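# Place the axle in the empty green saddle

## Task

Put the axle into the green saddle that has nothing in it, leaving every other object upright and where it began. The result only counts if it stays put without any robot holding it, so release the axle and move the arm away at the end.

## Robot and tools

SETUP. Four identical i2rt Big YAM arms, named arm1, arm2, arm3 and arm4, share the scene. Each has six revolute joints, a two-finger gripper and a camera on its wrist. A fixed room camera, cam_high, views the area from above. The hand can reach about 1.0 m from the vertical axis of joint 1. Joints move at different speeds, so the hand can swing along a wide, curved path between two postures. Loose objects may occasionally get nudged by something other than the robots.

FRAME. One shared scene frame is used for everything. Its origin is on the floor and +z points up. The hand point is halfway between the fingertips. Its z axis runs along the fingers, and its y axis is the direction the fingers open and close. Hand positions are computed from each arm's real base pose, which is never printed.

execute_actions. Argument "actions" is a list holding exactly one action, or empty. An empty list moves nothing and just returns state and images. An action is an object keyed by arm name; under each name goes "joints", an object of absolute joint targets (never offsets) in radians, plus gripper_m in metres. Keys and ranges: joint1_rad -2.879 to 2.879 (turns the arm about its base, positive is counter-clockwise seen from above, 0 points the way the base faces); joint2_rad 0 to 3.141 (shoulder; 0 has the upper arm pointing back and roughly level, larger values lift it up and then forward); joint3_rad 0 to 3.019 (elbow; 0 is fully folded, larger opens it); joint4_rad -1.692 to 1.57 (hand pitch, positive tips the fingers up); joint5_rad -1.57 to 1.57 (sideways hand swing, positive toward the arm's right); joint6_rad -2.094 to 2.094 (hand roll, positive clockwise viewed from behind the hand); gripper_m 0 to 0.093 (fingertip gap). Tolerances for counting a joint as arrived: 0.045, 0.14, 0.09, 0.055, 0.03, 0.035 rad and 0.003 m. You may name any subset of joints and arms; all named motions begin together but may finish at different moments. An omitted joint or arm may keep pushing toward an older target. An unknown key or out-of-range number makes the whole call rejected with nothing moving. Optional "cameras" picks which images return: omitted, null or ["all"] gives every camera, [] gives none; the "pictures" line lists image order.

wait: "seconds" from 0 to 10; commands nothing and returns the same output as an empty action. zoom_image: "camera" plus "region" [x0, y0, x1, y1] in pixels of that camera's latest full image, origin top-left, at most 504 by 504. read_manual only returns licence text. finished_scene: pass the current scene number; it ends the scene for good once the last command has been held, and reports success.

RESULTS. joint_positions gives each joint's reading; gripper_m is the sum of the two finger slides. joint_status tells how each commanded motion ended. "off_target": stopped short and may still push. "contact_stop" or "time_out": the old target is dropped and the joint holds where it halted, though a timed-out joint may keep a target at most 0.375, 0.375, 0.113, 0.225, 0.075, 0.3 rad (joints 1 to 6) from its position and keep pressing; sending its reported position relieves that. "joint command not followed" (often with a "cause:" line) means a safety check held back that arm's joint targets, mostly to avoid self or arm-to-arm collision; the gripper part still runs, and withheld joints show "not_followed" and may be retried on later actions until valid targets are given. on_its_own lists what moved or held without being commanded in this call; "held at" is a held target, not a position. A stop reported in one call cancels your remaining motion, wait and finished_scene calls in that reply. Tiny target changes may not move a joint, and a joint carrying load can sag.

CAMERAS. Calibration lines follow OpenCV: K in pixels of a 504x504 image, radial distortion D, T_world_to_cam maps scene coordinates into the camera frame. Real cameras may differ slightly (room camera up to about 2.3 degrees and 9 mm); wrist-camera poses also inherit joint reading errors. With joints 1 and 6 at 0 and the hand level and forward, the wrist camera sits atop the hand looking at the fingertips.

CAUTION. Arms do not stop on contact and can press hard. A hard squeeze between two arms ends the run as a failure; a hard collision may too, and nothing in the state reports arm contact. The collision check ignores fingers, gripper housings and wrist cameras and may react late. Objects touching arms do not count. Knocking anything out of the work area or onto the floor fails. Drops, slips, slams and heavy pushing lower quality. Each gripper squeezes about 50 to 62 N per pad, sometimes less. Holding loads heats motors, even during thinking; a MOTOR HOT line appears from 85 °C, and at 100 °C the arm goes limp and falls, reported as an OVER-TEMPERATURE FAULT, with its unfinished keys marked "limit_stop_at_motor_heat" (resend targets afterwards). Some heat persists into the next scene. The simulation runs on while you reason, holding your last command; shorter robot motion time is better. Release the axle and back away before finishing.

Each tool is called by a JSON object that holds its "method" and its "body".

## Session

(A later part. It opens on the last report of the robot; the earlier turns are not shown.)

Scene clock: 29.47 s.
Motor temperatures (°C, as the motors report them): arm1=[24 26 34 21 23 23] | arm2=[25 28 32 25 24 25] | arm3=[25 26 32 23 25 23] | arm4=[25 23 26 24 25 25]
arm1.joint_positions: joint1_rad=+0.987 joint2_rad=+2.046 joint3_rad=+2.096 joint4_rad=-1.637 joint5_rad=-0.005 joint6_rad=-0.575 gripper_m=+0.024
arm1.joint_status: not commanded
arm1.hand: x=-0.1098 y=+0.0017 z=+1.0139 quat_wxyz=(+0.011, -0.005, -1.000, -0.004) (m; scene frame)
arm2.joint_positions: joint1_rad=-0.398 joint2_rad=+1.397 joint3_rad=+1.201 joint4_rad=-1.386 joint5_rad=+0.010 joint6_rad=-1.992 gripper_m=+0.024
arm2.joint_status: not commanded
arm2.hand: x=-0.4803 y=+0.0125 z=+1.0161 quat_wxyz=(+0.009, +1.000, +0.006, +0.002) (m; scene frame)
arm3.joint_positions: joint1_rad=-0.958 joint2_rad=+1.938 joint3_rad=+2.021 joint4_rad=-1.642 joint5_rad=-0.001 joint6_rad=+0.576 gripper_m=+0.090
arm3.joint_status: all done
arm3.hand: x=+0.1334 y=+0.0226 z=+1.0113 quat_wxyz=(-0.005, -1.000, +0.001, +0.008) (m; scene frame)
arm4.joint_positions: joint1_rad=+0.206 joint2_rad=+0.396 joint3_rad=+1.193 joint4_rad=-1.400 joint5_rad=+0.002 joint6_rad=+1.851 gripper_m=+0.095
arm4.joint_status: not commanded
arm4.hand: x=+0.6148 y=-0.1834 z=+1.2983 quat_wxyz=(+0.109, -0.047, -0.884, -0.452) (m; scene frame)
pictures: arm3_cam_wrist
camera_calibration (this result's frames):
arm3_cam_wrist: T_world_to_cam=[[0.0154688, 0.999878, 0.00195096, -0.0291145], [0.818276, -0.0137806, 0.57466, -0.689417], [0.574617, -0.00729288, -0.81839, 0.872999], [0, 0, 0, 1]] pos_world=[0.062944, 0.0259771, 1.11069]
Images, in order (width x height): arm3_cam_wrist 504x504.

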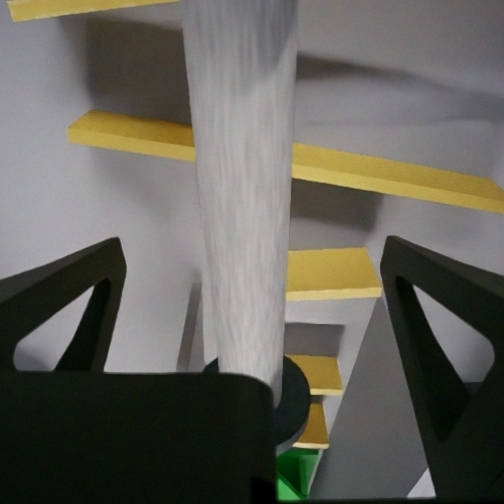

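{"method": "execute_actions", "body": {"actions": [{"arm3":{"joints":{"joint3_rad":2.0,"joint4_rad":-1.6,"gripper_m":0.04}}}], "cameras": []}}

{"method": "execute_actions", "body": {"actions": [{"arm3":{"joints":{"gripper_m":0}}}], "cameras": ["arm3_cam_wrist"]}}

{"method": "execute_actions", "body": {"actions": [{"arm3":{"joints":{"joint2_rad":1.89,"joint3_rad":2.06}},"arm2":{"joints":{"joint2_rad":1.35,"joint3_rad":1.28}},"arm1":{"joints":{"joint1_rad":0.987,"joint2_rad":2.02,"joint3_rad":2.12,"joint6_rad":-0.575}}}], "cameras": []}}

{"method": "execute_actions", "body": {"actions": [{"arm1":{"joints":{"gripper_m":0.09}}}], "cameras": ["arm1_cam_wrist"]}}

Scene clock: 31.03 s.
Motor temperatures (°C, as the motors report them): arm1=[24 26 35 21 23 23] | arm2=[25 28 32 25 24 25] | arm3=[25 26 31 23 25 23] | arm4=[25 23 26 24 25 25]
arm1.joint_positions: joint1_rad=+0.987 joint2_rad=+2.046 joint3_rad=+2.096 joint4_rad=-1.637 joint5_rad=-0.005 joint6_rad=-0.575 gripper_m=+0.024
arm1.joint_status: not commanded
arm1.hand: x=-0.1098 y=+0.0017 z=+1.0139 quat_wxyz=(+0.011, -0.005, -1.000, -0.004) (m; scene frame)
arm2.joint_positions: joint1_rad=-0.398 joint2_rad=+1.397 joint3_rad=+1.201 joint4_rad=-1.386 joint5_rad=+0.010 joint6_rad=-1.992 gripper_m=+0.024
arm2.joint_status: not commanded
arm2.hand: x=-0.4803 y=+0.0125 z=+1.0161 quat_wxyz=(+0.009, +1.000, +0.006, +0.002) (m; scene frame)
arm3.joint_positions: joint1_rad=-0.958 joint2_rad=+1.938 joint3_rad=+2.004 joint4_rad=-1.616 joint5_rad=-0.001 joint6_rad=+0.575 gripper_m=+0.040
arm3.joint_status: all done
arm3.hand: x=+0.1311 y=+0.0212 z=+1.0050 quat_wxyz=(-0.007, -1.000, +0.001, +0.011) (m; scene frame)
arm4.joint_positions: joint1_rad=+0.206 joint2_rad=+0.396 joint3_rad=+1.193 joint4_rad=-1.400 joint5_rad=+0.002 joint6_rad=+1.851 gripper_m=+0.095
arm4.joint_status: not commanded
arm4.hand: x=+0.6148 y=-0.1834 z=+1.2983 quat_wxyz=(+0.109, -0.047, -0.884, -0.452) (m; scene frame)
pictures: none
No camera images: the call's "cameras" was empty. Leave "cameras" out to get every camera's image.

Scene clock: 31.60 s.
Motor temperatures (°C, as the motors report them): arm1=[24 26 35 21 23 23] | arm2=[25 28 32 25 24 25] | arm3=[25 26 31 23 25 23] | arm4=[25 23 26 24 25 25]
arm1.joint_positions: joint1_rad=+0.987 joint2_rad=+2.046 joint3_rad=+2.096 joint4_rad=-1.637 joint5_rad=-0.005 joint6_rad=-0.575 gripper_m=+0.024
arm1.joint_status: not commanded
arm1.hand: x=-0.1098 y=+0.0019 z=+1.0139 quat_wxyz=(+0.011, -0.005, -1.000, -0.004) (m; scene frame)
arm2.joint_positions: joint1_rad=-0.398 joint2_rad=+1.397 joint3_rad=+1.201 joint4_rad=-1.386 joint5_rad=+0.010 joint6_rad=-1.992 gripper_m=+0.024
arm2.joint_status: not commanded
arm2.hand: x=-0.4803 y=+0.0125 z=+1.0161 quat_wxyz=(+0.009, +1.000, +0.006, +0.002) (m; scene frame)
arm3.joint_positions: joint1_rad=-0.958 joint2_rad=+1.938 joint3_rad=+2.004 joint4_rad=-1.616 joint5_rad=-0.001 joint6_rad=+0.568 gripper_m=+0.024
arm3.joint_status: gripper_m off_target (ended at +0.024, target +0.000)
arm3.hand: x=+0.1311 y=+0.0210 z=+1.0050 quat_wxyz=(-0.007, -1.000, -0.003, +0.012) (m; scene frame)
arm4.joint_positions: joint1_rad=+0.206 joint2_rad=+0.396 joint3_rad=+1.193 joint4_rad=-1.400 joint5_rad=+0.002 joint6_rad=+1.851 gripper_m=+0.095
arm4.joint_status: not commanded
arm4.hand: x=+0.6148 y=-0.1834 z=+1.2983 quat_wxyz=(+0.109, -0.047, -0.884, -0.452) (m; scene frame)
pictures: arm3_cam_wrist
camera_calibration (this result's frames):
arm3_cam_wrist: T_world_to_cam=[[0.00781184, 0.999964, -0.00327651, -0.0212648], [0.822676, -0.00456411, 0.568492, -0.678489], [0.568457, -0.00713648, -0.822682, 0.874234], [0, 0, 0, 1]] pos_world=[0.0613782, 0.0244063, 1.10486]
Images, in order (width x height): arm3_cam_wrist 504x504.

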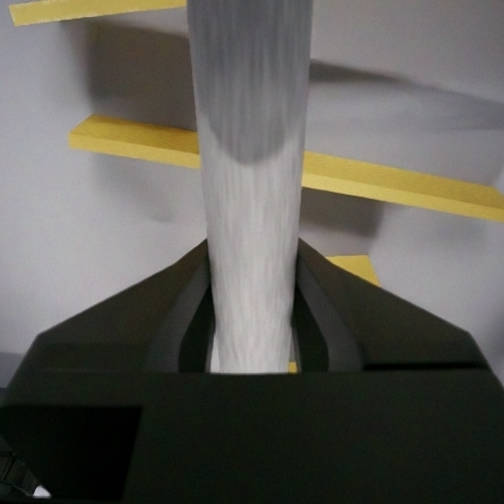

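Scene clock: 32.17 s.
Motor temperatures (°C, as the motors report them): arm1=[24 26 35 21 23 23] | arm2=[25 28 32 25 24 25] | arm3=[25 26 32 23 25 23] | arm4=[25 23 26 24 25 25]
arm1.joint_positions: joint1_rad=+0.987 joint2_rad=+2.046 joint3_rad=+2.095 joint4_rad=-1.637 joint5_rad=-0.005 joint6_rad=-0.572 gripper_m=+0.024
arm1.joint_status: all done
arm1.hand: x=-0.1101 y=+0.0020 z=+1.0135 quat_wxyz=(+0.011, -0.007, -1.000, -0.005) (m; scene frame)
arm2.joint_positions: joint1_rad=-0.398 joint2_rad=+1.395 joint3_rad=+1.201 joint4_rad=-1.386 joint5_rad=+0.010 joint6_rad=-1.992 gripper_m=+0.024
arm2.joint_status: all done
arm2.hand: x=-0.4803 y=+0.0124 z=+1.0167 quat_wxyz=(+0.009, +1.000, +0.006, +0.002) (m; scene frame)
arm3.joint_positions: joint1_rad=-0.958 joint2_rad=+1.936 joint3_rad=+2.004 joint4_rad=-1.615 joint5_rad=-0.001 joint6_rad=+0.568 gripper_m=+0.024
arm3.joint_status: all done
arm3.hand: x=+0.1311 y=+0.0210 z=+1.0059 quat_wxyz=(-0.008, -1.000, -0.003, +0.013) (m; scene frame)
arm4.joint_positions: joint1_rad=+0.206 joint2_rad=+0.396 joint3_rad=+1.193 joint4_rad=-1.400 joint5_rad=+0.002 joint6_rad=+1.851 gripper_m=+0.095
arm4.joint_status: not commanded
arm4.hand: x=+0.6148 y=-0.1834 z=+1.2983 quat_wxyz=(+0.109, -0.047, -0.884, -0.452) (m; scene frame)
pictures: none
No camera images: the call's "cameras" was empty. Leave "cameras" out to get every camera's image.

Scene clock: 32.87 s.
Motor temperatures (°C, as the motors report them): arm1=[24 26 35 21 23 23] | arm2=[25 28 32 25 24 25] | arm3=[25 26 32 23 25 23] | arm4=[25 23 26 24 25 25]
arm1.joint_positions: joint1_rad=+0.987 joint2_rad=+2.044 joint3_rad=+2.095 joint4_rad=-1.637 joint5_rad=-0.003 joint6_rad=-0.571 gripper_m=+0.090
arm1.joint_status: all done
arm1.hand: x=-0.1104 y=+0.0018 z=+1.0146 quat_wxyz=(+0.011, -0.007, -1.000, -0.003) (m; scene frame)
arm2.joint_positions: joint1_rad=-0.398 joint2_rad=+1.395 joint3_rad=+1.201 joint4_rad=-1.386 joint5_rad=+0.010 joint6_rad=-1.992 gripper_m=+0.024
arm2.joint_status: not commanded
arm2.hand: x=-0.4803 y=+0.0124 z=+1.0167 quat_wxyz=(+0.009, +1.000, +0.006, +0.002) (m; scene frame)
arm3.joint_positions: joint1_rad=-0.958 joint2_rad=+1.936 joint3_rad=+2.004 joint4_rad=-1.615 joint5_rad=-0.001 joint6_rad=+0.568 gripper_m=+0.024
arm3.joint_status: not commanded
arm3.hand: x=+0.1309 y=+0.0210 z=+1.0059 quat_wxyz=(-0.008, -1.000, -0.003, +0.013) (m; scene frame)
arm4.joint_positions: joint1_rad=+0.206 joint2_rad=+0.396 joint3_rad=+1.193 joint4_rad=-1.400 joint5_rad=+0.002 joint6_rad=+1.851 gripper_m=+0.095
arm4.joint_status: not commanded
arm4.hand: x=+0.6148 y=-0.1834 z=+1.2983 quat_wxyz=(+0.109, -0.047, -0.884, -0.452) (m; scene frame)
pictures: arm1_cam_wrist
camera_calibration (this result's frames):
arm1_cam_wrist: T_world_to_cam=[[-0.0095627, -0.999915, 0.00883943, -0.0119014], [-0.800832, 0.0129518, 0.598749, -0.694479], [-0.598812, -0.00135325, -0.800888, 0.872206], [0, 0, 0, 1]] pos_world=[-0.0339873, -0.00172529, 1.11446]
Images, in order (width x height): arm1_cam_wrist 504x504.

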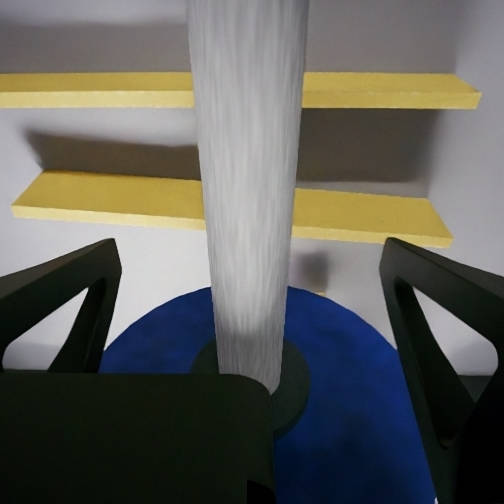

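{"method": "execute_actions", "body": {"actions": [{"arm1":{"joints":{"joint2_rad":0.55}}}], "cameras": []}}

{"method": "execute_actions", "body": {"actions": [{"arm1":{"joints":{"joint1_rad":-0.28,"joint3_rad":1.17,"joint4_rad":-1.41,"joint6_rad":-1.86}}}], "cameras": []}}

{"method": "execute_actions", "body": {"actions": [{"arm1":{"joints":{"joint2_rad":1.17}}}], "cameras": ["arm1_cam_wrist"]}}

Scene clock: 35.70 s.
Motor temperatures (°C, as the motors report them): arm1=[24 26 34 21 23 23] | arm2=[25 28 33 25 24 25] | arm3=[25 27 32 23 25 23] | arm4=[25 23 26 24 25 25]
arm1.joint_positions: joint1_rad=+0.987 joint2_rad=+0.533 joint3_rad=+2.120 joint4_rad=-1.637 joint5_rad=-0.003 joint6_rad=-0.571 gripper_m=+0.090
arm1.joint_status: all done
arm1.hand: x=-0.6570 y=+0.3702 z=+1.5595 quat_wxyz=(-0.574, -0.001, -0.727, +0.377) (m; scene frame)
arm2.joint_positions: joint1_rad=-0.398 joint2_rad=+1.395 joint3_rad=+1.201 joint4_rad=-1.386 joint5_rad=+0.010 joint6_rad=-1.992 gripper_m=+0.024
arm2.joint_status: not commanded
arm2.hand: x=-0.4803 y=+0.0124 z=+1.0167 quat_wxyz=(+0.009, +1.000, +0.006, +0.002) (m; scene frame)
arm3.joint_positions: joint1_rad=-0.958 joint2_rad=+1.936 joint3_rad=+2.004 joint4_rad=-1.615 joint5_rad=-0.001 joint6_rad=+0.568 gripper_m=+0.024
arm3.joint_status: not commanded
arm3.hand: x=+0.1309 y=+0.0210 z=+1.0059 quat_wxyz=(-0.008, -1.000, -0.003, +0.013) (m; scene frame)
arm4.joint_positions: joint1_rad=+0.206 joint2_rad=+0.396 joint3_rad=+1.193 joint4_rad=-1.400 joint5_rad=+0.002 joint6_rad=+1.851 gripper_m=+0.095
arm4.joint_status: not commanded
arm4.hand: x=+0.6148 y=-0.1834 z=+1.2983 quat_wxyz=(+0.109, -0.047, -0.884, -0.452) (m; scene frame)
pictures: none
No camera images: the call's "cameras" was empty. Leave "cameras" out to get every camera's image.

Scene clock: 37.73 s.
Motor temperatures (°C, as the motors report them): arm1=[24 26 33 22 23 23] | arm2=[25 28 34 25 24 25] | arm3=[25 27 33 23 25 23] | arm4=[25 23 26 24 25 25]
arm1.joint_positions: joint1_rad=-0.271 joint2_rad=+0.562 joint3_rad=+1.160 joint4_rad=-1.426 joint5_rad=-0.001 joint6_rad=-1.850 gripper_m=+0.090
arm1.joint_status: all done
arm1.hand: x=-0.6949 y=+0.1406 z=+1.2337 quat_wxyz=(+0.103, +0.005, -0.931, +0.351) (m; scene frame)
arm2.joint_positions: joint1_rad=-0.398 joint2_rad=+1.395 joint3_rad=+1.201 joint4_rad=-1.386 joint5_rad=+0.010 joint6_rad=-1.992 gripper_m=+0.024
arm2.joint_status: not commanded
arm2.hand: x=-0.4803 y=+0.0124 z=+1.0167 quat_wxyz=(+0.009, +1.000, +0.006, +0.002) (m; scene frame)
arm3.joint_positions: joint1_rad=-0.958 joint2_rad=+1.936 joint3_rad=+2.004 joint4_rad=-1.615 joint5_rad=-0.001 joint6_rad=+0.568 gripper_m=+0.024
arm3.joint_status: not commanded
arm3.hand: x=+0.1309 y=+0.0210 z=+1.0059 quat_wxyz=(-0.008, -1.000, -0.003, +0.013) (m; scene frame)
arm4.joint_positions: joint1_rad=+0.206 joint2_rad=+0.396 joint3_rad=+1.193 joint4_rad=-1.400 joint5_rad=+0.002 joint6_rad=+1.851 gripper_m=+0.095
arm4.joint_status: not commanded
arm4.hand: x=+0.6148 y=-0.1834 z=+1.2983 quat_wxyz=(+0.109, -0.047, -0.884, -0.452) (m; scene frame)
pictures: none
No camera images: the call's "cameras" was empty. Leave "cameras" out to get every camera's image.

Scene clock: 38.97 s.
Motor temperatures (°C, as the motors report them): arm1=[24 26 33 22 23 23] | arm2=[25 28 34 25 24 25] | arm3=[25 27 33 23 25 23] | arm4=[25 23 26 24 25 25]
arm1.joint_positions: joint1_rad=-0.271 joint2_rad=+1.185 joint3_rad=+1.155 joint4_rad=-1.419 joint5_rad=-0.001 joint6_rad=-1.850 gripper_m=+0.090
arm1.joint_status: all done
arm1.hand: x=-0.7328 y=+0.0104 z=+1.0627 quat_wxyz=(+0.022, +0.004, -0.998, +0.062) (m; scene frame)
arm2.joint_positions: joint1_rad=-0.398 joint2_rad=+1.395 joint3_rad=+1.201 joint4_rad=-1.386 joint5_rad=+0.010 joint6_rad=-1.992 gripper_m=+0.024
arm2.joint_status: not commanded
arm2.hand: x=-0.4803 y=+0.0124 z=+1.0167 quat_wxyz=(+0.009, +1.000, +0.006, +0.002) (m; scene frame)
arm3.joint_positions: joint1_rad=-0.958 joint2_rad=+1.936 joint3_rad=+2.004 joint4_rad=-1.615 joint5_rad=-0.001 joint6_rad=+0.568 gripper_m=+0.024
arm3.joint_status: not commanded
arm3.hand: x=+0.1309 y=+0.0210 z=+1.0059 quat_wxyz=(-0.008, -1.000, -0.003, +0.013) (m; scene frame)
arm4.joint_positions: joint1_rad=+0.206 joint2_rad=+0.396 joint3_rad=+1.193 joint4_rad=-1.400 joint5_rad=+0.002 joint6_rad=+1.851 gripper_m=+0.095
arm4.joint_status: not commanded
arm4.hand: x=+0.6148 y=-0.1834 z=+1.2983 quat_wxyz=(+0.109, -0.047, -0.884, -0.452) (m; scene frame)
pictures: arm1_cam_wrist
camera_calibration (this result's frames):
arm1_cam_wrist: T_world_to_cam=[[0.0151239, -0.990435, 0.137147, -0.128016], [-0.788283, 0.0725713, 0.611018, -1.22633], [-0.615127, -0.117351, -0.779646, 0.50469], [0, 0, 0, 1]] pos_world=[-0.654312, 0.0214306, 1.16035]
Images, in order (width x height): arm1_cam_wrist 504x504.

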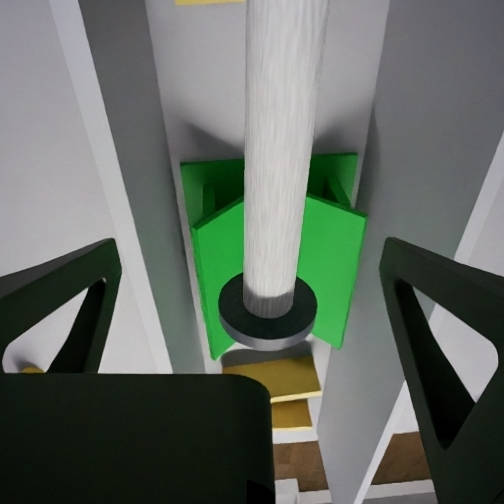

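{"method": "execute_actions", "body": {"actions": [{"arm1":{"joints":{"joint2_rad":1.29}}}], "cameras": ["arm1_cam_wrist"]}}

Scene clock: 40.67 s.
Motor temperatures (°C, as the motors report them): arm1=[24 26 33 22 23 23] | arm2=[25 28 34 25 24 25] | arm3=[25 27 33 23 25 23] | arm4=[25 23 26 24 25 25]
arm1.joint_positions: joint1_rad=-0.271 joint2_rad=+1.299 joint3_rad=+1.155 joint4_rad=-1.419 joint5_rad=-0.001 joint6_rad=-1.850 gripper_m=+0.090
arm1.joint_status: all done
arm1.hand: x=-0.7364 y=-0.0011 z=+1.0240 quat_wxyz=(+0.006, +0.004, -1.000, +0.006) (m; scene frame)
arm2.joint_positions: joint1_rad=-0.398 joint2_rad=+1.395 joint3_rad=+1.201 joint4_rad=-1.386 joint5_rad=+0.010 joint6_rad=-1.992 gripper_m=+0.024
arm2.joint_status: not commanded
arm2.hand: x=-0.4803 y=+0.0124 z=+1.0167 quat_wxyz=(+0.009, +1.000, +0.006, +0.002) (m; scene frame)
arm3.joint_positions: joint1_rad=-0.958 joint2_rad=+1.936 joint3_rad=+2.004 joint4_rad=-1.615 joint5_rad=-0.001 joint6_rad=+0.568 gripper_m=+0.024
arm3.joint_status: not commanded
arm3.hand: x=+0.1309 y=+0.0210 z=+1.0059 quat_wxyz=(-0.008, -1.000, -0.003, +0.013) (m; scene frame)
arm4.joint_positions: joint1_rad=+0.206 joint2_rad=+0.396 joint3_rad=+1.193 joint4_rad=-1.400 joint5_rad=+0.002 joint6_rad=+1.851 gripper_m=+0.095
arm4.joint_status: not commanded
arm4.hand: x=+0.6148 y=-0.1834 z=+1.2983 quat_wxyz=(+0.109, -0.047, -0.884, -0.452) (m; scene frame)
pictures: arm1_cam_wrist
camera_calibration (this result's frames):
arm1_cam_wrist: T_world_to_cam=[[0.0115618, -0.999558, 0.0274054, -0.024248], [-0.806825, 0.00686447, 0.590751, -1.1976], [-0.590678, -0.0289416, -0.806388, 0.516428], [0, 0, 0, 1]] pos_world=[-0.660927, -0.0010702, 1.12459]
Images, in order (width x height): arm1_cam_wrist 504x504.

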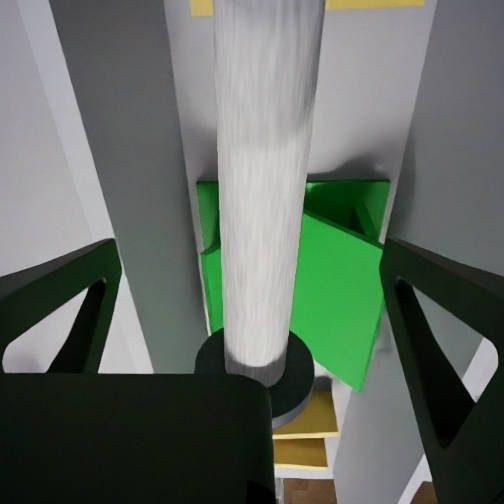

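{"method": "execute_actions", "body": {"actions": [{"arm1":{"joints":{"joint2_rad":1.34,"joint6_rad":-1.82,"gripper_m":0.045}}}], "cameras": ["arm1_cam_wrist"]}}

Scene clock: 41.87 s.
Motor temperatures (°C, as the motors report them): arm1=[24 26 33 22 23 23] | arm2=[25 28 35 25 24 25] | arm3=[25 28 33 23 25 23] | arm4=[25 23 26 24 25 25]
arm1.joint_positions: joint1_rad=-0.271 joint2_rad=+1.331 joint3_rad=+1.155 joint4_rad=-1.419 joint5_rad=-0.001 joint6_rad=-1.831 gripper_m=+0.045
arm1.joint_status: all done
arm1.hand: x=-0.7372 y=-0.0035 z=+1.0130 quat_wxyz=(+0.002, -0.006, -1.000, -0.009) (m; scene frame)
arm2.joint_positions: joint1_rad=-0.398 joint2_rad=+1.395 joint3_rad=+1.201 joint4_rad=-1.386 joint5_rad=+0.010 joint6_rad=-1.992 gripper_m=+0.024
arm2.joint_status: not commanded
arm2.hand: x=-0.4803 y=+0.0124 z=+1.0167 quat_wxyz=(+0.009, +1.000, +0.006, +0.002) (m; scene frame)
arm3.joint_positions: joint1_rad=-0.958 joint2_rad=+1.936 joint3_rad=+2.004 joint4_rad=-1.615 joint5_rad=-0.001 joint6_rad=+0.568 gripper_m=+0.024
arm3.joint_status: not commanded
arm3.hand: x=+0.1309 y=+0.0210 z=+1.0059 quat_wxyz=(-0.008, -1.000, -0.003, +0.013) (m; scene frame)
arm4.joint_positions: joint1_rad=+0.206 joint2_rad=+0.396 joint3_rad=+1.193 joint4_rad=-1.400 joint5_rad=+0.002 joint6_rad=+1.851 gripper_m=+0.095
arm4.joint_status: not commanded
arm4.hand: x=+0.6148 y=-0.1834 z=+1.2983 quat_wxyz=(+0.109, -0.047, -0.884, -0.452) (m; scene frame)
pictures: arm1_cam_wrist
camera_calibration (this result's frames):
arm1_cam_wrist: T_world_to_cam=[[-0.00827961, -0.99996, -0.00328895, -0.00989492], [-0.811742, 0.00480036, 0.583996, -1.18848], [-0.583957, 0.00750504, -0.81175, 0.51751], [0, 0, 0, 1]] pos_world=[-0.662616, -0.00807333, 1.11412]
Images, in order (width x height): arm1_cam_wrist 504x504.

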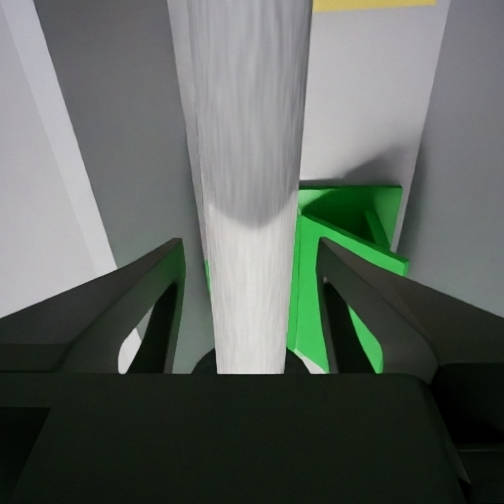

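{"method": "execute_actions", "body": {"actions": [{"arm1":{"joints":{"gripper_m":0}}}], "cameras": []}}

{"method": "execute_actions", "body": {"actions": [{"arm1":{"joints":{"joint2_rad":1.29,"joint3_rad":1.225}},"arm3":{"joints":{"joint2_rad":1.88,"joint3_rad":2.08}},"arm2":{"joints":{"joint2_rad":1.39,"joint3_rad":1.215}}}], "cameras": []}}

{"method": "execute_actions", "body": {"actions": [{"arm2":{"joints":{"gripper_m":0.09}}}], "cameras": []}}

{"method": "execute_actions", "body": {"actions": [{"arm2":{"joints":{"joint2_rad":0.4}}}], "cameras": ["cam_high"]}}

{"method": "execute_actions", "body": {"actions": [{"arm1":{"joints":{"joint1_rad":0.18,"joint2_rad":1.24,"joint3_rad":1.245,"joint4_rad":-1.46,"joint6_rad":-1.38}},"arm3":{"joints":{"joint1_rad":-0.77,"joint2_rad":1.555,"joint3_rad":1.645,"joint4_rad":-1.585,"joint6_rad":0.76}},"arm2":{"joints":{"joint2_rad":0.2,"joint4_rad":-1.6}}}], "cameras": []}}

{"method": "execute_actions", "body": {"actions": [{"arm1":{"joints":{"joint1_rad":0.525,"joint2_rad":1.375,"joint3_rad":1.38,"joint4_rad":-1.45,"joint6_rad":-1.035}},"arm3":{"joints":{"joint1_rad":-0.51,"joint2_rad":1.32,"joint3_rad":1.385,"joint4_rad":-1.565,"joint6_rad":1.02}}}], "cameras": ["cam_high"]}}

Scene clock: 44.73 s.
Motor temperatures (°C, as the motors report them): arm1=[24 25 33 22 23 23] | arm2=[25 28 35 25 24 25] | arm3=[25 28 34 23 25 23] | arm4=[25 23 26 24 25 25]
arm1.joint_positions: joint1_rad=-0.271 joint2_rad=+1.331 joint3_rad=+1.155 joint4_rad=-1.418 joint5_rad=-0.001 joint6_rad=-1.830 gripper_m=+0.023
arm1.joint_status: gripper_m off_target (ended at +0.023, target +0.000)
arm1.hand: x=-0.7372 y=-0.0036 z=+1.0130 quat_wxyz=(+0.002, -0.007, -1.000, -0.009) (m; scene frame)
arm2.joint_positions: joint1_rad=-0.398 joint2_rad=+1.395 joint3_rad=+1.201 joint4_rad=-1.386 joint5_rad=+0.010 joint6_rad=-1.992 gripper_m=+0.024
arm2.joint_status: not commanded
arm2.hand: x=-0.4804 y=+0.0124 z=+1.0167 quat_wxyz=(+0.008, +1.000, +0.006, +0.002) (m; scene frame)
arm3.joint_positions: joint1_rad=-0.958 joint2_rad=+1.936 joint3_rad=+2.004 joint4_rad=-1.615 joint5_rad=-0.001 joint6_rad=+0.568 gripper_m=+0.024
arm3.joint_status: not commanded
arm3.hand: x=+0.1309 y=+0.0210 z=+1.0059 quat_wxyz=(-0.008, -1.000, -0.003, +0.013) (m; scene frame)
arm4.joint_positions: joint1_rad=+0.206 joint2_rad=+0.396 joint3_rad=+1.193 joint4_rad=-1.400 joint5_rad=+0.002 joint6_rad=+1.851 gripper_m=+0.095
arm4.joint_status: not commanded
arm4.hand: x=+0.6148 y=-0.1834 z=+1.2983 quat_wxyz=(+0.109, -0.047, -0.884, -0.452) (m; scene frame)
pictures: none
No camera images: the call's "cameras" was empty. Leave "cameras" out to get every camera's image.

Scene clock: 45.30 s.
Motor temperatures (°C, as the motors report them): arm1=[24 25 33 22 23 23] | arm2=[25 28 35 25 24 25] | arm3=[25 28 34 23 25 23] | arm4=[25 23 26 24 25 25]
arm1.joint_positions: joint1_rad=-0.271 joint2_rad=+1.331 joint3_rad=+1.155 joint4_rad=-1.418 joint5_rad=-0.001 joint6_rad=-1.830 gripper_m=+0.023
arm1.joint_status: all done
arm1.hand: x=-0.7372 y=-0.0035 z=+1.0132 quat_wxyz=(+0.002, -0.007, -1.000, -0.009) (m; scene frame)
arm2.joint_positions: joint1_rad=-0.398 joint2_rad=+1.397 joint3_rad=+1.201 joint4_rad=-1.386 joint5_rad=+0.010 joint6_rad=-1.992 gripper_m=+0.024
arm2.joint_status: all done
arm2.hand: x=-0.4803 y=+0.0126 z=+1.0158 quat_wxyz=(+0.009, +1.000, +0.006, +0.001) (m; scene frame)
arm3.joint_positions: joint1_rad=-0.958 joint2_rad=+1.936 joint3_rad=+2.004 joint4_rad=-1.615 joint5_rad=-0.001 joint6_rad=+0.568 gripper_m=+0.024
arm3.joint_status: all done
arm3.hand: x=+0.1309 y=+0.0210 z=+1.0059 quat_wxyz=(-0.008, -1.000, -0.003, +0.013) (m; scene frame)
arm4.joint_positions: joint1_rad=+0.206 joint2_rad=+0.396 joint3_rad=+1.193 joint4_rad=-1.400 joint5_rad=+0.002 joint6_rad=+1.851 gripper_m=+0.095
arm4.joint_status: not commanded
arm4.hand: x=+0.6148 y=-0.1834 z=+1.2983 quat_wxyz=(+0.109, -0.047, -0.884, -0.452) (m; scene frame)
pictures: none
No camera images: the call's "cameras" was empty. Leave "cameras" out to get every camera's image.

Scene clock: 46.00 s.
Motor temperatures (°C, as the motors report them): arm1=[24 25 33 22 23 23] | arm2=[25 28 35 25 24 25] | arm3=[25 28 34 23 25 23] | arm4=[25 23 26 24 25 25]
arm1.joint_positions: joint1_rad=-0.271 joint2_rad=+1.331 joint3_rad=+1.155 joint4_rad=-1.418 joint5_rad=-0.001 joint6_rad=-1.830 gripper_m=+0.023
arm1.joint_status: not commanded
arm1.hand: x=-0.7372 y=-0.0035 z=+1.0132 quat_wxyz=(+0.002, -0.007, -1.000, -0.009) (m; scene frame)
arm2.joint_positions: joint1_rad=-0.398 joint2_rad=+1.396 joint3_rad=+1.201 joint4_rad=-1.386 joint5_rad=+0.004 joint6_rad=-1.992 gripper_m=+0.090
arm2.joint_status: all done
arm2.hand: x=-0.4813 y=+0.0129 z=+1.0164 quat_wxyz=(+0.008, +1.000, +0.006, -0.001) (m; scene frame)
arm3.joint_positions: joint1_rad=-0.958 joint2_rad=+1.936 joint3_rad=+2.004 joint4_rad=-1.615 joint5_rad=-0.001 joint6_rad=+0.568 gripper_m=+0.024
arm3.joint_status: not commanded
arm3.hand: x=+0.1309 y=+0.0210 z=+1.0059 quat_wxyz=(-0.008, -1.000, -0.003, +0.013) (m; scene frame)
arm4.joint_positions: joint1_rad=+0.206 joint2_rad=+0.396 joint3_rad=+1.193 joint4_rad=-1.400 joint5_rad=+0.002 joint6_rad=+1.851 gripper_m=+0.095
arm4.joint_status: not commanded
arm4.hand: x=+0.6148 y=-0.1834 z=+1.2983 quat_wxyz=(+0.109, -0.047, -0.884, -0.452) (m; scene frame)
pictures: none
No camera images: the call's "cameras" was empty. Leave "cameras" out to get every camera's image.

Scene clock: 47.50 s.
Motor temperatures (°C, as the motors report them): arm1=[24 25 33 22 23 23] | arm2=[25 28 35 25 24 25] | arm3=[25 28 35 23 25 23] | arm4=[25 23 26 24 25 25]
arm1.joint_positions: joint1_rad=-0.271 joint2_rad=+1.331 joint3_rad=+1.155 joint4_rad=-1.418 joint5_rad=-0.001 joint6_rad=-1.830 gripper_m=+0.023
arm1.joint_status: not commanded
arm1.hand: x=-0.7372 y=-0.0035 z=+1.0132 quat_wxyz=(+0.002, -0.007, -1.000, -0.009) (m; scene frame)
arm2.joint_positions: joint1_rad=-0.398 joint2_rad=+0.396 joint3_rad=+1.201 joint4_rad=-1.386 joint5_rad=+0.003 joint6_rad=-1.992 gripper_m=+0.090
arm2.joint_status: all done
arm2.hand: x=-0.5711 y=-0.1934 z=+1.3016 quat_wxyz=(-0.432, +0.881, +0.005, +0.192) (m; scene frame)
arm3.joint_positions: joint1_rad=-0.958 joint2_rad=+1.936 joint3_rad=+2.004 joint4_rad=-1.615 joint5_rad=-0.001 joint6_rad=+0.568 gripper_m=+0.024
arm3.joint_status: not commanded
arm3.hand: x=+0.1309 y=+0.0210 z=+1.0059 quat_wxyz=(-0.008, -1.000, -0.003, +0.013) (m; scene frame)
arm4.joint_positions: joint1_rad=+0.206 joint2_rad=+0.396 joint3_rad=+1.193 joint4_rad=-1.400 joint5_rad=+0.002 joint6_rad=+1.851 gripper_m=+0.095
arm4.joint_status: not commanded
arm4.hand: x=+0.6148 y=-0.1834 z=+1.2983 quat_wxyz=(+0.109, -0.047, -0.884, -0.452) (m; scene frame)
pictures: cam_high
Images, in order (width x height): cam_high 504x504.

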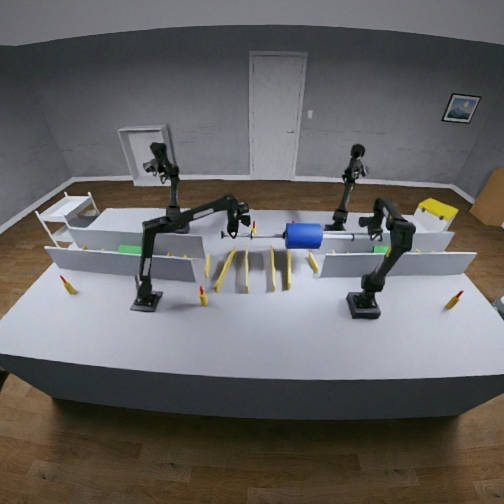

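Scene clock: 48.67 s.
Motor temperatures (°C, as the motors report them): arm1=[24 25 34 22 23 23] | arm2=[25 28 34 25 24 25] | arm3=[25 28 35 23 25 23] | arm4=[25 23 26 24 25 25]
arm1.joint_positions: joint1_rad=+0.178 joint2_rad=+1.291 joint3_rad=+1.174 joint4_rad=-1.453 joint5_rad=-0.019 joint6_rad=-1.383 gripper_m=+0.023
arm1.joint_status: all done
arm1.hand: x=-0.5714 y=-0.0051 z=+1.0322 quat_wxyz=(-0.004, -0.006, -1.000, +0.001) (m; scene frame)
arm2.joint_positions: joint1_rad=-0.398 joint2_rad=+0.191 joint3_rad=+1.201 joint4_rad=-1.586 joint5_rad=+0.003 joint6_rad=-1.993 gripper_m=+0.090
arm2.joint_status: all done
arm2.hand: x=-0.6096 y=-0.2820 z=+1.2810 quat_wxyz=(-0.434, +0.880, +0.005, +0.193) (m; scene frame)
arm3.joint_positions: joint1_rad=-0.770 joint2_rad=+1.595 joint3_rad=+1.622 joint4_rad=-1.587 joint5_rad=-0.006 joint6_rad=+0.760 gripper_m=+0.024
arm3.joint_status: all done
arm3.hand: x=+0.2922 y=+0.0167 z=+1.0370 quat_wxyz=(-0.007, -1.000, -0.001, +0.005) (m; scene frame)
arm4.joint_positions: joint1_rad=+0.206 joint2_rad=+0.396 joint3_rad=+1.193 joint4_rad=-1.400 joint5_rad=+0.002 joint6_rad=+1.851 gripper_m=+0.095
arm4.joint_status: not commanded
arm4.hand: x=+0.6148 y=-0.1834 z=+1.2983 quat_wxyz=(+0.109, -0.047, -0.884, -0.452) (m; scene frame)
pictures: none
No camera images: the call's "cameras" was empty. Leave "cameras" out to get every camera's image.

Scene clock: 49.73 s.
Motor temperatures (°C, as the motors report them): arm1=[24 25 34 22 23 23] | arm2=[25 28 34 25 24 25] | arm3=[25 28 34 23 25 23] | arm4=[25 23 26 24 25 25]
arm1.joint_positions: joint1_rad=+0.535 joint2_rad=+1.423 joint3_rad=+1.309 joint4_rad=-1.440 joint5_rad=-0.020 joint6_rad=-1.028 gripper_m=+0.023
arm1.joint_status: all done
arm1.hand: x=-0.4231 y=-0.0062 z=+1.0334 quat_wxyz=(-0.007, -0.005, -1.000, +0.004) (m; scene frame)
arm2.joint_positions: joint1_rad=-0.398 joint2_rad=+0.191 joint3_rad=+1.201 joint4_rad=-1.586 joint5_rad=+0.003 joint6_rad=-1.993 gripper_m=+0.090
arm2.joint_status: not commanded
arm2.hand: x=-0.6096 y=-0.2820 z=+1.2810 quat_wxyz=(-0.434, +0.880, +0.005, +0.193) (m; scene frame)
arm3.joint_positions: joint1_rad=-0.511 joint2_rad=+1.352 joint3_rad=+1.364 joint4_rad=-1.561 joint5_rad=-0.007 joint6_rad=+1.017 gripper_m=+0.024
arm3.joint_status: all done
arm3.hand: x=+0.4365 y=+0.0148 z=+1.0378 quat_wxyz=(-0.012, -1.000, -0.002, +0.006) (m; scene frame)
arm4.joint_positions: joint1_rad=+0.206 joint2_rad=+0.396 joint3_rad=+1.193 joint4_rad=-1.400 joint5_rad=+0.002 joint6_rad=+1.851 gripper_m=+0.095
arm4.joint_status: not commanded
arm4.hand: x=+0.6148 y=-0.1834 z=+1.2983 quat_wxyz=(+0.109, -0.047, -0.884, -0.452) (m; scene frame)
pictures: cam_high
Images, in order (width x height): cam_high 504x504.

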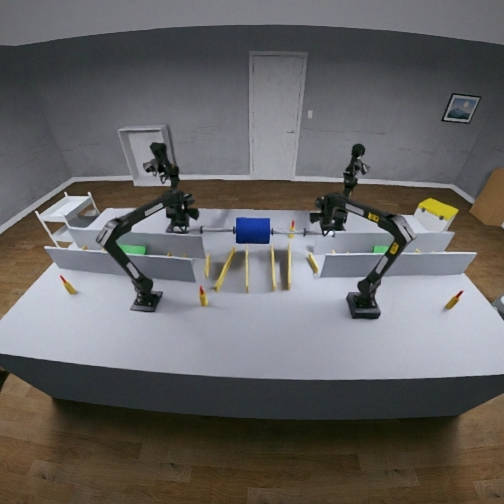

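{"method": "execute_actions", "body": {"actions": [{"arm1":{"joints":{"joint1_rad":0.785,"joint2_rad":1.605,"joint3_rad":1.65,"joint4_rad":-1.49,"joint6_rad":-0.775}},"arm3":{"joints":{"joint1_rad":-0.13,"joint2_rad":1.18,"joint3_rad":1.255,"joint4_rad":-1.59,"joint6_rad":1.4}},"arm4":{"joints":{"joint1_rad":0.335}}}], "cameras": []}}

{"method": "execute_actions", "body": {"actions": [{"arm1":{"joints":{"joint1_rad":0.995,"joint2_rad":2.01,"joint3_rad":2.26,"joint4_rad":-1.65,"joint6_rad":-0.565}},"arm3":{"joints":{"joint1_rad":0.42,"joint2_rad":1.25,"joint3_rad":1.33,"joint4_rad":-1.55,"joint6_rad":1.95}}}], "cameras": []}}

{"method": "execute_actions", "body": {"actions": [{"arm4":{"joints":{"joint2_rad":1.2,"gripper_m":0.09}}}], "cameras": ["arm4_cam_wrist","arm3_cam_wrist"]}}

Scene clock: 51.97 s.
Motor temperatures (°C, as the motors report them): arm1=[24 25 35 22 23 23] | arm2=[25 28 34 25 24 25] | arm3=[25 28 34 23 25 23] | arm4=[25 23 26 24 25 25]
arm1.joint_positions: joint1_rad=+0.796 joint2_rad=+1.652 joint3_rad=+1.578 joint4_rad=-1.478 joint5_rad=-0.020 joint6_rad=-0.768 gripper_m=+0.023
arm1.joint_status: all done
arm1.hand: x=-0.2747 y=-0.0013 z=+1.0346 quat_wxyz=(-0.008, -0.004, -1.000, +0.002) (m; scene frame)
arm2.joint_positions: joint1_rad=-0.398 joint2_rad=+0.191 joint3_rad=+1.201 joint4_rad=-1.586 joint5_rad=+0.003 joint6_rad=-1.993 gripper_m=+0.090
arm2.joint_status: not commanded
arm2.hand: x=-0.6096 y=-0.2820 z=+1.2810 quat_wxyz=(-0.434, +0.880, +0.005, +0.193) (m; scene frame)
arm3.joint_positions: joint1_rad=-0.138 joint2_rad=+1.207 joint3_rad=+1.234 joint4_rad=-1.580 joint5_rad=-0.004 joint6_rad=+1.389 gripper_m=+0.024
arm3.joint_status: all done
arm3.hand: x=+0.5825 y=+0.0190 z=+1.0363 quat_wxyz=(-0.010, -1.000, -0.003, +0.002) (m; scene frame)
arm4.joint_positions: joint1_rad=+0.330 joint2_rad=+0.396 joint3_rad=+1.193 joint4_rad=-1.400 joint5_rad=+0.002 joint6_rad=+1.852 gripper_m=+0.095
arm4.joint_status: all done
arm4.hand: x=+0.5945 y=-0.1883 z=+1.2985 quat_wxyz=(+0.137, +0.008, -0.885, -0.445) (m; scene frame)
pictures: none
No camera images: the call's "cameras" was empty. Leave "cameras" out to get every camera's image.

Scene clock: 54.53 s.
Motor temperatures (°C, as the motors report them): arm1=[24 26 35 21 23 23] | arm2=[25 27 33 25 24 25] | arm3=[25 28 35 23 25 23] | arm4=[25 23 26 24 25 25]
arm1.joint_positions: joint1_rad=+1.003 joint2_rad=+2.082 joint3_rad=+2.182 joint4_rad=-1.645 joint5_rad=-0.018 joint6_rad=-0.558 gripper_m=+0.023
arm1.joint_status: all done
arm1.hand: x=-0.0865 y=+0.0014 z=+1.0242 quat_wxyz=(-0.011, -0.006, -1.000, +0.002) (m; scene frame)
arm2.joint_positions: joint1_rad=-0.398 joint2_rad=+0.191 joint3_rad=+1.201 joint4_rad=-1.586 joint5_rad=+0.003 joint6_rad=-1.993 gripper_m=+0.090
arm2.joint_status: not commanded
arm2.hand: x=-0.6096 y=-0.2820 z=+1.2810 quat_wxyz=(-0.434, +0.880, +0.005, +0.193) (m; scene frame)
arm3.joint_positions: joint1_rad=+0.412 joint2_rad=+1.275 joint3_rad=+1.236 joint4_rad=-1.545 joint5_rad=+0.002 joint6_rad=+1.938 gripper_m=+0.024
arm3.joint_status: joint3_rad time_out (moved +0.002 of +0.096); the others done
arm3.on_its_own: joint3_rad reads +1.236 and still pushes toward +1.330 since a time_out
arm3.hand: x=+0.7699 y=+0.0196 z=+1.0141 quat_wxyz=(+0.005, -1.000, -0.002, +0.006) (m; scene frame)
arm4.joint_positions: joint1_rad=+0.330 joint2_rad=+0.396 joint3_rad=+1.193 joint4_rad=-1.400 joint5_rad=+0.002 joint6_rad=+1.852 gripper_m=+0.095
arm4.joint_status: not commanded
arm4.hand: x=+0.5945 y=-0.1883 z=+1.2985 quat_wxyz=(+0.137, +0.008, -0.885, -0.445) (m; scene frame)
pictures: none
No camera images: the call's "cameras" was empty. Leave "cameras" out to get every camera's image.

not run: a stop came earlier in this reply.

{"method": "execute_actions", "body": {"actions": [{"arm4":{"joints":{"joint2_rad":1.22,"gripper_m":0.09}}}], "cameras": ["arm4_cam_wrist","arm3_cam_wrist"]}}

Scene clock: 56.50 s.
Motor temperatures (°C, as the motors report them): arm1=[24 26 35 21 23 23] | arm2=[25 27 33 25 24 25] | arm3=[25 27 36 23 25 23] | arm4=[25 23 26 24 25 25]
arm1.joint_positions: joint1_rad=+1.003 joint2_rad=+2.082 joint3_rad=+2.182 joint4_rad=-1.645 joint5_rad=-0.018 joint6_rad=-0.558 gripper_m=+0.023
arm1.joint_status: not commanded
arm1.hand: x=-0.0865 y=+0.0014 z=+1.0242 quat_wxyz=(-0.011, -0.006, -1.000, +0.002) (m; scene frame)
arm2.joint_positions: joint1_rad=-0.398 joint2_rad=+0.191 joint3_rad=+1.201 joint4_rad=-1.586 joint5_rad=+0.003 joint6_rad=-1.993 gripper_m=+0.090
arm2.joint_status: not commanded
arm2.hand: x=-0.6096 y=-0.2820 z=+1.2810 quat_wxyz=(-0.434, +0.880, +0.005, +0.193) (m; scene frame)
arm3.joint_positions: joint1_rad=+0.412 joint2_rad=+1.275 joint3_rad=+1.236 joint4_rad=-1.545 joint5_rad=+0.002 joint6_rad=+1.938 gripper_m=+0.024
arm3.joint_status: not commanded
arm3.on_its_own: joint3_rad reads +1.236 and still pushes toward +1.330 since a time_out
arm3.hand: x=+0.7699 y=+0.0196 z=+1.0141 quat_wxyz=(+0.005, -1.000, -0.002, +0.006) (m; scene frame)
arm4.joint_positions: joint1_rad=+0.330 joint2_rad=+1.229 joint3_rad=+1.193 joint4_rad=-1.400 joint5_rad=+0.002 joint6_rad=+1.852 gripper_m=+0.090
arm4.joint_status: all done
arm4.hand: x=+0.5311 y=+0.0072 z=+1.0784 quat_wxyz=(+0.023, +0.011, -0.998, -0.064) (m; scene frame)
pictures: arm3_cam_wrist, arm4_cam_wrist
camera_calibration (this result's frames):
arm3_cam_wrist: T_world_to_cam=[[0.00836505, 0.999745, 0.0209606, -0.0497959], [0.816536, -0.0189291, 0.576984, -1.21282], [0.577234, 0.0122886, -0.816487, 0.505137], [0, 0, 0, 1]] pos_world=[0.699147, 0.0206182, 1.11326]
arm4_cam_wrist: T_world_to_cam=[[0.0115301, -0.992229, -0.123886, 0.139541], [-0.78826, -0.0852486, 0.609409, -0.230506], [-0.615235, 0.090628, -0.783117, 1.29347], [0, 0, 0, 1]] pos_world=[0.612478, 0.00158226, 1.17069]
Images, in order (width x height): arm3_cam_wrist 504x504, arm4_cam_wrist 504x504.

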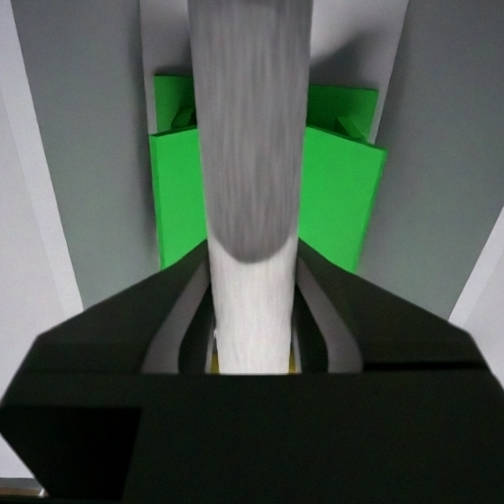

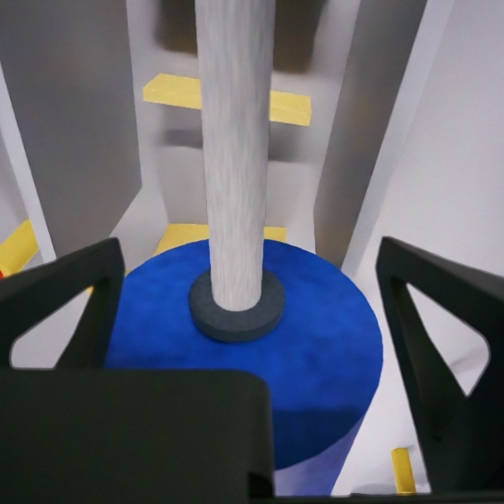

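{"method": "execute_actions", "body": {"actions": [{"arm4":{"joints":{"joint2_rad":1.355}}}], "cameras": ["arm4_cam_wrist"]}}

Scene clock: 58.27 s.
Motor temperatures (°C, as the motors report them): arm1=[24 26 36 21 23 23] | arm2=[25 27 33 25 24 25] | arm3=[25 27 36 23 25 23] | arm4=[25 23 26 24 25 25]
arm1.joint_positions: joint1_rad=+1.003 joint2_rad=+2.082 joint3_rad=+2.182 joint4_rad=-1.645 joint5_rad=-0.018 joint6_rad=-0.558 gripper_m=+0.023
arm1.joint_status: not commanded
arm1.hand: x=-0.0865 y=+0.0014 z=+1.0242 quat_wxyz=(-0.011, -0.006, -1.000, +0.002) (m; scene frame)
arm2.joint_positions: joint1_rad=-0.398 joint2_rad=+0.191 joint3_rad=+1.201 joint4_rad=-1.586 joint5_rad=+0.003 joint6_rad=-1.993 gripper_m=+0.090
arm2.joint_status: not commanded
arm2.hand: x=-0.6096 y=-0.2820 z=+1.2810 quat_wxyz=(-0.434, +0.880, +0.005, +0.193) (m; scene frame)
arm3.joint_positions: joint1_rad=+0.412 joint2_rad=+1.275 joint3_rad=+1.236 joint4_rad=-1.545 joint5_rad=+0.002 joint6_rad=+1.938 gripper_m=+0.024
arm3.joint_status: not commanded
arm3.on_its_own: joint3_rad reads +1.236 and still pushes toward +1.330 since a time_out
arm3.hand: x=+0.7699 y=+0.0196 z=+1.0141 quat_wxyz=(+0.005, -1.000, -0.002, +0.006) (m; scene frame)
arm4.joint_positions: joint1_rad=+0.330 joint2_rad=+1.370 joint3_rad=+1.193 joint4_rad=-1.400 joint5_rad=+0.002 joint6_rad=+1.852 gripper_m=+0.090
arm4.joint_status: all done
arm4.hand: x=+0.5266 y=+0.0202 z=+1.0275 quat_wxyz=(+0.002, +0.012, -1.000, +0.004) (m; scene frame)
pictures: arm4_cam_wrist
camera_calibration (this result's frames):
arm4_cam_wrist: T_world_to_cam=[[0.0151624, -0.999816, 0.0117653, 0.00504563], [-0.813541, -0.00549496, 0.581482, -0.161542], [-0.58131, -0.0183882, -0.813474, 1.26512], [0, 0, 0, 1]] pos_world=[0.603931, 0.0274204, 1.12302]
Images, in order (width x height): arm4_cam_wrist 504x504.

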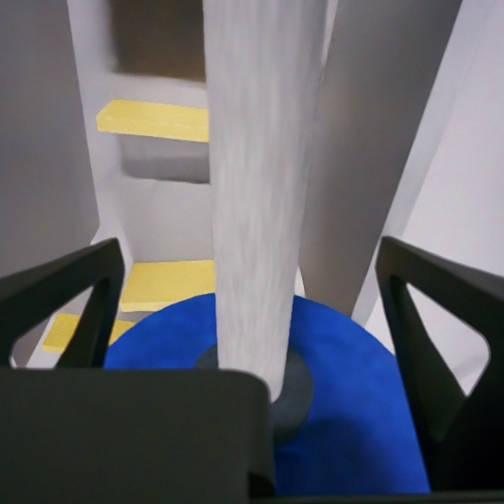

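{"method": "execute_actions", "body": {"actions": [{"arm4":{"joints":{"joint4_rad":-1.42,"joint6_rad":1.875,"gripper_m":0}}}], "cameras": []}}

{"method": "execute_actions", "body": {"actions": [{"arm4":{"joints":{"joint2_rad":1.325,"joint3_rad":1.275}},"arm3":{"joints":{"joint2_rad":1.27,"joint3_rad":1.25}},"arm1":{"joints":{"joint2_rad":2.03,"joint3_rad":2.24}}}], "cameras": []}}

{"method": "execute_actions", "body": {"actions": [{"arm3":{"joints":{"gripper_m":0.09}}}], "cameras": []}}

{"method": "execute_actions", "body": {"actions": [{"arm3":{"joints":{"joint2_rad":0.55,"joint3_rad":1.5,"joint4_rad":-1.68}}}], "cameras": []}}

{"method": "execute_actions", "body": {"actions": [{"arm3":{"joints":{"joint1_rad":-0.926,"joint2_rad":0.8,"joint3_rad":2.0,"joint6_rad":0.595}}}], "cameras": []}}

{"method": "execute_actions", "body": {"actions": [{"arm3":{"joints":{"joint2_rad":1.68}}}], "cameras": ["arm3_cam_wrist","cam_high"]}}

Scene clock: 60.23 s.
Motor temperatures (°C, as the motors report them): arm1=[24 27 36 21 23 23] | arm2=[25 27 33 25 24 25] | arm3=[25 27 37 23 25 23] | arm4=[25 23 26 24 25 25]
arm1.joint_positions: joint1_rad=+1.003 joint2_rad=+2.082 joint3_rad=+2.182 joint4_rad=-1.645 joint5_rad=-0.018 joint6_rad=-0.558 gripper_m=+0.023
arm1.joint_status: not commanded
arm1.hand: x=-0.0865 y=+0.0014 z=+1.0242 quat_wxyz=(-0.011, -0.006, -1.000, +0.002) (m; scene frame)
arm2.joint_positions: joint1_rad=-0.398 joint2_rad=+0.191 joint3_rad=+1.201 joint4_rad=-1.586 joint5_rad=+0.003 joint6_rad=-1.993 gripper_m=+0.090
arm2.joint_status: not commanded
arm2.hand: x=-0.6096 y=-0.2820 z=+1.2810 quat_wxyz=(-0.434, +0.880, +0.005, +0.193) (m; scene frame)
arm3.joint_positions: joint1_rad=+0.412 joint2_rad=+1.275 joint3_rad=+1.237 joint4_rad=-1.544 joint5_rad=+0.003 joint6_rad=+1.939 gripper_m=+0.024
arm3.joint_status: not commanded
arm3.on_its_own: joint3_rad reads +1.237 and still pushes toward +1.330 since a time_out
arm3.hand: x=+0.7699 y=+0.0192 z=+1.0144 quat_wxyz=(+0.004, -1.000, -0.002, +0.006) (m; scene frame)
arm4.joint_positions: joint1_rad=+0.330 joint2_rad=+1.370 joint3_rad=+1.193 joint4_rad=-1.409 joint5_rad=+0.002 joint6_rad=+1.868 gripper_m=+0.024
arm4.joint_status: gripper_m off_target (ended at +0.024, target +0.000); the others done
arm4.hand: x=+0.5272 y=+0.0183 z=+1.0275 quat_wxyz=(+0.001, +0.003, -1.000, +0.008) (m; scene frame)
pictures: none
No camera images: the call's "cameras" was empty. Leave "cameras" out to get every camera's image.

Scene clock: 60.83 s.
Motor temperatures (°C, as the motors report them): arm1=[24 27 36 21 23 23] | arm2=[25 27 33 25 24 25] | arm3=[25 27 37 23 25 23] | arm4=[25 23 26 24 25 25]
arm1.joint_positions: joint1_rad=+1.003 joint2_rad=+2.082 joint3_rad=+2.182 joint4_rad=-1.645 joint5_rad=-0.018 joint6_rad=-0.558 gripper_m=+0.023
arm1.joint_status: all done
arm1.hand: x=-0.0865 y=+0.0014 z=+1.0242 quat_wxyz=(-0.011, -0.006, -1.000, +0.002) (m; scene frame)
arm2.joint_positions: joint1_rad=-0.398 joint2_rad=+0.191 joint3_rad=+1.201 joint4_rad=-1.586 joint5_rad=+0.003 joint6_rad=-1.993 gripper_m=+0.090
arm2.joint_status: not commanded
arm2.hand: x=-0.6096 y=-0.2820 z=+1.2810 quat_wxyz=(-0.434, +0.880, +0.005, +0.193) (m; scene frame)
arm3.joint_positions: joint1_rad=+0.412 joint2_rad=+1.275 joint3_rad=+1.237 joint4_rad=-1.543 joint5_rad=+0.003 joint6_rad=+1.939 gripper_m=+0.024
arm3.joint_status: all done
arm3.hand: x=+0.7700 y=+0.0189 z=+1.0144 quat_wxyz=(+0.003, -1.000, -0.002, +0.006) (m; scene frame)
arm4.joint_positions: joint1_rad=+0.330 joint2_rad=+1.368 joint3_rad=+1.193 joint4_rad=-1.409 joint5_rad=+0.002 joint6_rad=+1.869 gripper_m=+0.024
arm4.joint_status: all done
arm4.hand: x=+0.5272 y=+0.0182 z=+1.0286 quat_wxyz=(+0.001, +0.003, -1.000, +0.007) (m; scene frame)
pictures: none
No camera images: the call's "cameras" was empty. Leave "cameras" out to get every camera's image.

Scene clock: 61.53 s.
Motor temperatures (°C, as the motors report them): arm1=[24 27 36 21 23 23] | arm2=[25 27 33 25 24 25] | arm3=[25 27 37 23 25 23] | arm4=[25 23 27 24 25 25]
arm1.joint_positions: joint1_rad=+1.003 joint2_rad=+2.082 joint3_rad=+2.182 joint4_rad=-1.645 joint5_rad=-0.010 joint6_rad=-0.558 gripper_m=+0.023
arm1.joint_status: not commanded
arm1.hand: x=-0.0873 y=+0.0001 z=+1.0242 quat_wxyz=(-0.008, -0.006, -1.000, +0.005) (m; scene frame)
arm2.joint_positions: joint1_rad=-0.398 joint2_rad=+0.191 joint3_rad=+1.201 joint4_rad=-1.586 joint5_rad=+0.003 joint6_rad=-1.993 gripper_m=+0.090
arm2.joint_status: not commanded
arm2.hand: x=-0.6096 y=-0.2820 z=+1.2810 quat_wxyz=(-0.434, +0.880, +0.005, +0.193) (m; scene frame)
arm3.joint_positions: joint1_rad=+0.412 joint2_rad=+1.275 joint3_rad=+1.237 joint4_rad=-1.543 joint5_rad=+0.003 joint6_rad=+1.940 gripper_m=+0.090
arm3.joint_status: all done
arm3.hand: x=+0.7701 y=+0.0190 z=+1.0144 quat_wxyz=(+0.003, -1.000, -0.002, +0.006) (m; scene frame)
arm4.joint_positions: joint1_rad=+0.331 joint2_rad=+1.369 joint3_rad=+1.193 joint4_rad=-1.412 joint5_rad=-0.003 joint6_rad=+1.870 gripper_m=+0.024
arm4.joint_status: not commanded
arm4.hand: x=+0.5262 y=+0.0170 z=+1.0281 quat_wxyz=(+0.003, +0.003, -1.000, +0.010) (m; scene frame)
pictures: none
No camera images: the call's "cameras" was empty. Leave "cameras" out to get every camera's image.

Scene clock: 63.10 s.
Motor temperatures (°C, as the motors report them): arm1=[24 27 36 21 23 23] | arm2=[25 27 32 25 24 25] | arm3=[25 27 36 23 25 23] | arm4=[25 23 27 24 25 25]
arm1.joint_positions: joint1_rad=+1.003 joint2_rad=+2.082 joint3_rad=+2.182 joint4_rad=-1.645 joint5_rad=-0.010 joint6_rad=-0.558 gripper_m=+0.023
arm1.joint_status: not commanded
arm1.hand: x=-0.0873 y=+0.0001 z=+1.0242 quat_wxyz=(-0.008, -0.006, -1.000, +0.005) (m; scene frame)
arm2.joint_positions: joint1_rad=-0.398 joint2_rad=+0.191 joint3_rad=+1.201 joint4_rad=-1.586 joint5_rad=+0.003 joint6_rad=-1.993 gripper_m=+0.090
arm2.joint_status: not commanded
arm2.hand: x=-0.6096 y=-0.2820 z=+1.2810 quat_wxyz=(-0.434, +0.880, +0.005, +0.193) (m; scene frame)
arm3.joint_positions: joint1_rad=+0.412 joint2_rad=+0.540 joint3_rad=+1.493 joint4_rad=-1.672 joint5_rad=+0.003 joint6_rad=+1.941 gripper_m=+0.090
arm3.joint_status: all done
arm3.hand: x=+0.6926 y=+0.2219 z=+1.2949 quat_wxyz=(-0.386, -0.911, -0.002, -0.146) (m; scene frame)
arm4.joint_positions: joint1_rad=+0.331 joint2_rad=+1.369 joint3_rad=+1.193 joint4_rad=-1.412 joint5_rad=-0.003 joint6_rad=+1.870 gripper_m=+0.024
arm4.joint_status: not commanded
arm4.hand: x=+0.5262 y=+0.0170 z=+1.0281 quat_wxyz=(+0.003, +0.003, -1.000, +0.010) (m; scene frame)
pictures: none
No camera images: the call's "cameras" was empty. Leave "cameras" out to get every camera's image.

Scene clock: 65.17 s.
Motor temperatures (°C, as the motors report them): arm1=[24 27 36 21 23 23] | arm2=[25 27 32 25 24 25] | arm3=[25 27 36 23 25 23] | arm4=[25 23 28 24 25 25]
arm1.joint_positions: joint1_rad=+1.003 joint2_rad=+2.082 joint3_rad=+2.182 joint4_rad=-1.645 joint5_rad=-0.010 joint6_rad=-0.558 gripper_m=+0.023
arm1.joint_status: not commanded
arm1.hand: x=-0.0873 y=+0.0001 z=+1.0242 quat_wxyz=(-0.008, -0.006, -1.000, +0.005) (m; scene frame)
arm2.joint_positions: joint1_rad=-0.398 joint2_rad=+0.191 joint3_rad=+1.201 joint4_rad=-1.586 joint5_rad=+0.003 joint6_rad=-1.993 gripper_m=+0.090
arm2.joint_status: not commanded
arm2.hand: x=-0.6096 y=-0.2820 z=+1.2810 quat_wxyz=(-0.434, +0.880, +0.005, +0.193) (m; scene frame)
arm3.joint_positions: joint1_rad=-0.920 joint2_rad=+0.790 joint3_rad=+1.976 joint4_rad=-1.675 joint5_rad=+0.001 joint6_rad=+0.607 gripper_m=+0.090
arm3.joint_status: all done
arm3.hand: x=+0.5095 y=+0.2575 z=+1.4490 quat_wxyz=(-0.295, -0.856, -0.003, +0.425) (m; scene frame)
arm4.joint_positions: joint1_rad=+0.331 joint2_rad=+1.369 joint3_rad=+1.193 joint4_rad=-1.412 joint5_rad=-0.003 joint6_rad=+1.870 gripper_m=+0.024
arm4.joint_status: not commanded
arm4.hand: x=+0.5262 y=+0.0170 z=+1.0281 quat_wxyz=(+0.003, +0.003, -1.000, +0.010) (m; scene frame)
pictures: none
No camera images: the call's "cameras" was empty. Leave "cameras" out to get every camera's image.

Scene clock: 66.87 s.
Motor temperatures (°C, as the motors report them): arm1=[24 27 36 21 23 23] | arm2=[25 27 32 25 24 25] | arm3=[25 27 35 23 25 23] | arm4=[25 23 28 24 25 25]
arm1.joint_positions: joint1_rad=+1.003 joint2_rad=+2.082 joint3_rad=+2.182 joint4_rad=-1.645 joint5_rad=-0.010 joint6_rad=-0.558 gripper_m=+0.023
arm1.joint_status: not commanded
arm1.hand: x=-0.0873 y=+0.0001 z=+1.0242 quat_wxyz=(-0.008, -0.006, -1.000, +0.005) (m; scene frame)
arm2.joint_positions: joint1_rad=-0.398 joint2_rad=+0.191 joint3_rad=+1.201 joint4_rad=-1.586 joint5_rad=+0.003 joint6_rad=-1.993 gripper_m=+0.090
arm2.joint_status: not commanded
arm2.hand: x=-0.6096 y=-0.2820 z=+1.2810 quat_wxyz=(-0.434, +0.880, +0.005, +0.193) (m; scene frame)
arm3.joint_positions: joint1_rad=-0.920 joint2_rad=+1.702 joint3_rad=+1.977 joint4_rad=-1.675 joint5_rad=+0.001 joint6_rad=+0.605 gripper_m=+0.090
arm3.joint_status: all done
arm3.hand: x=+0.1931 y=+0.0362 z=+1.1241 quat_wxyz=(-0.049, -0.996, -0.004, +0.073) (m; scene frame)
arm4.joint_positions: joint1_rad=+0.331 joint2_rad=+1.369 joint3_rad=+1.193 joint4_rad=-1.412 joint5_rad=-0.003 joint6_rad=+1.870 gripper_m=+0.024
arm4.joint_status: not commanded
arm4.hand: x=+0.5262 y=+0.0170 z=+1.0281 quat_wxyz=(+0.003, +0.003, -1.000, +0.010) (m; scene frame)
pictures: arm3_cam_wrist, cam_high
camera_calibration (this result's frames):
arm3_cam_wrist: T_world_to_cam=[[0.000088041, 0.996075, -0.0885079, 0.0609177], [0.886399, 0.0408945, 0.461112, -0.690438], [0.462922, -0.0784939, -0.882917, 1.02773], [0, 0, 0, 1]] pos_world=[0.136239, 0.0482272, 1.23116]
Images, in order (width x height): arm3_cam_wrist 504x504, cam_high 504x504.

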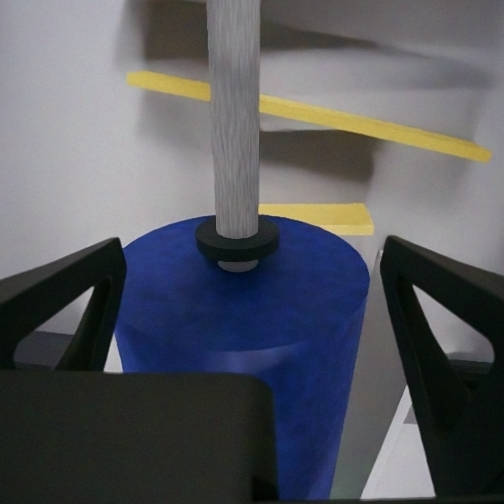

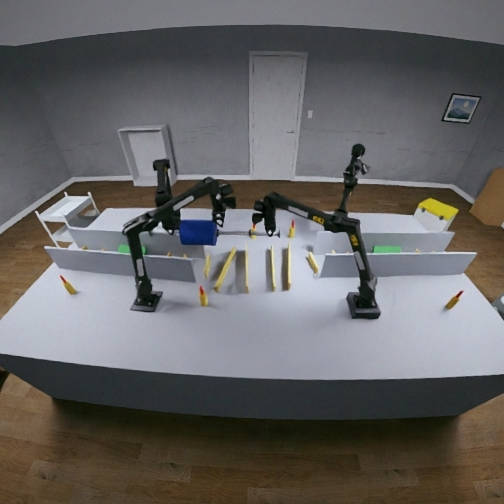

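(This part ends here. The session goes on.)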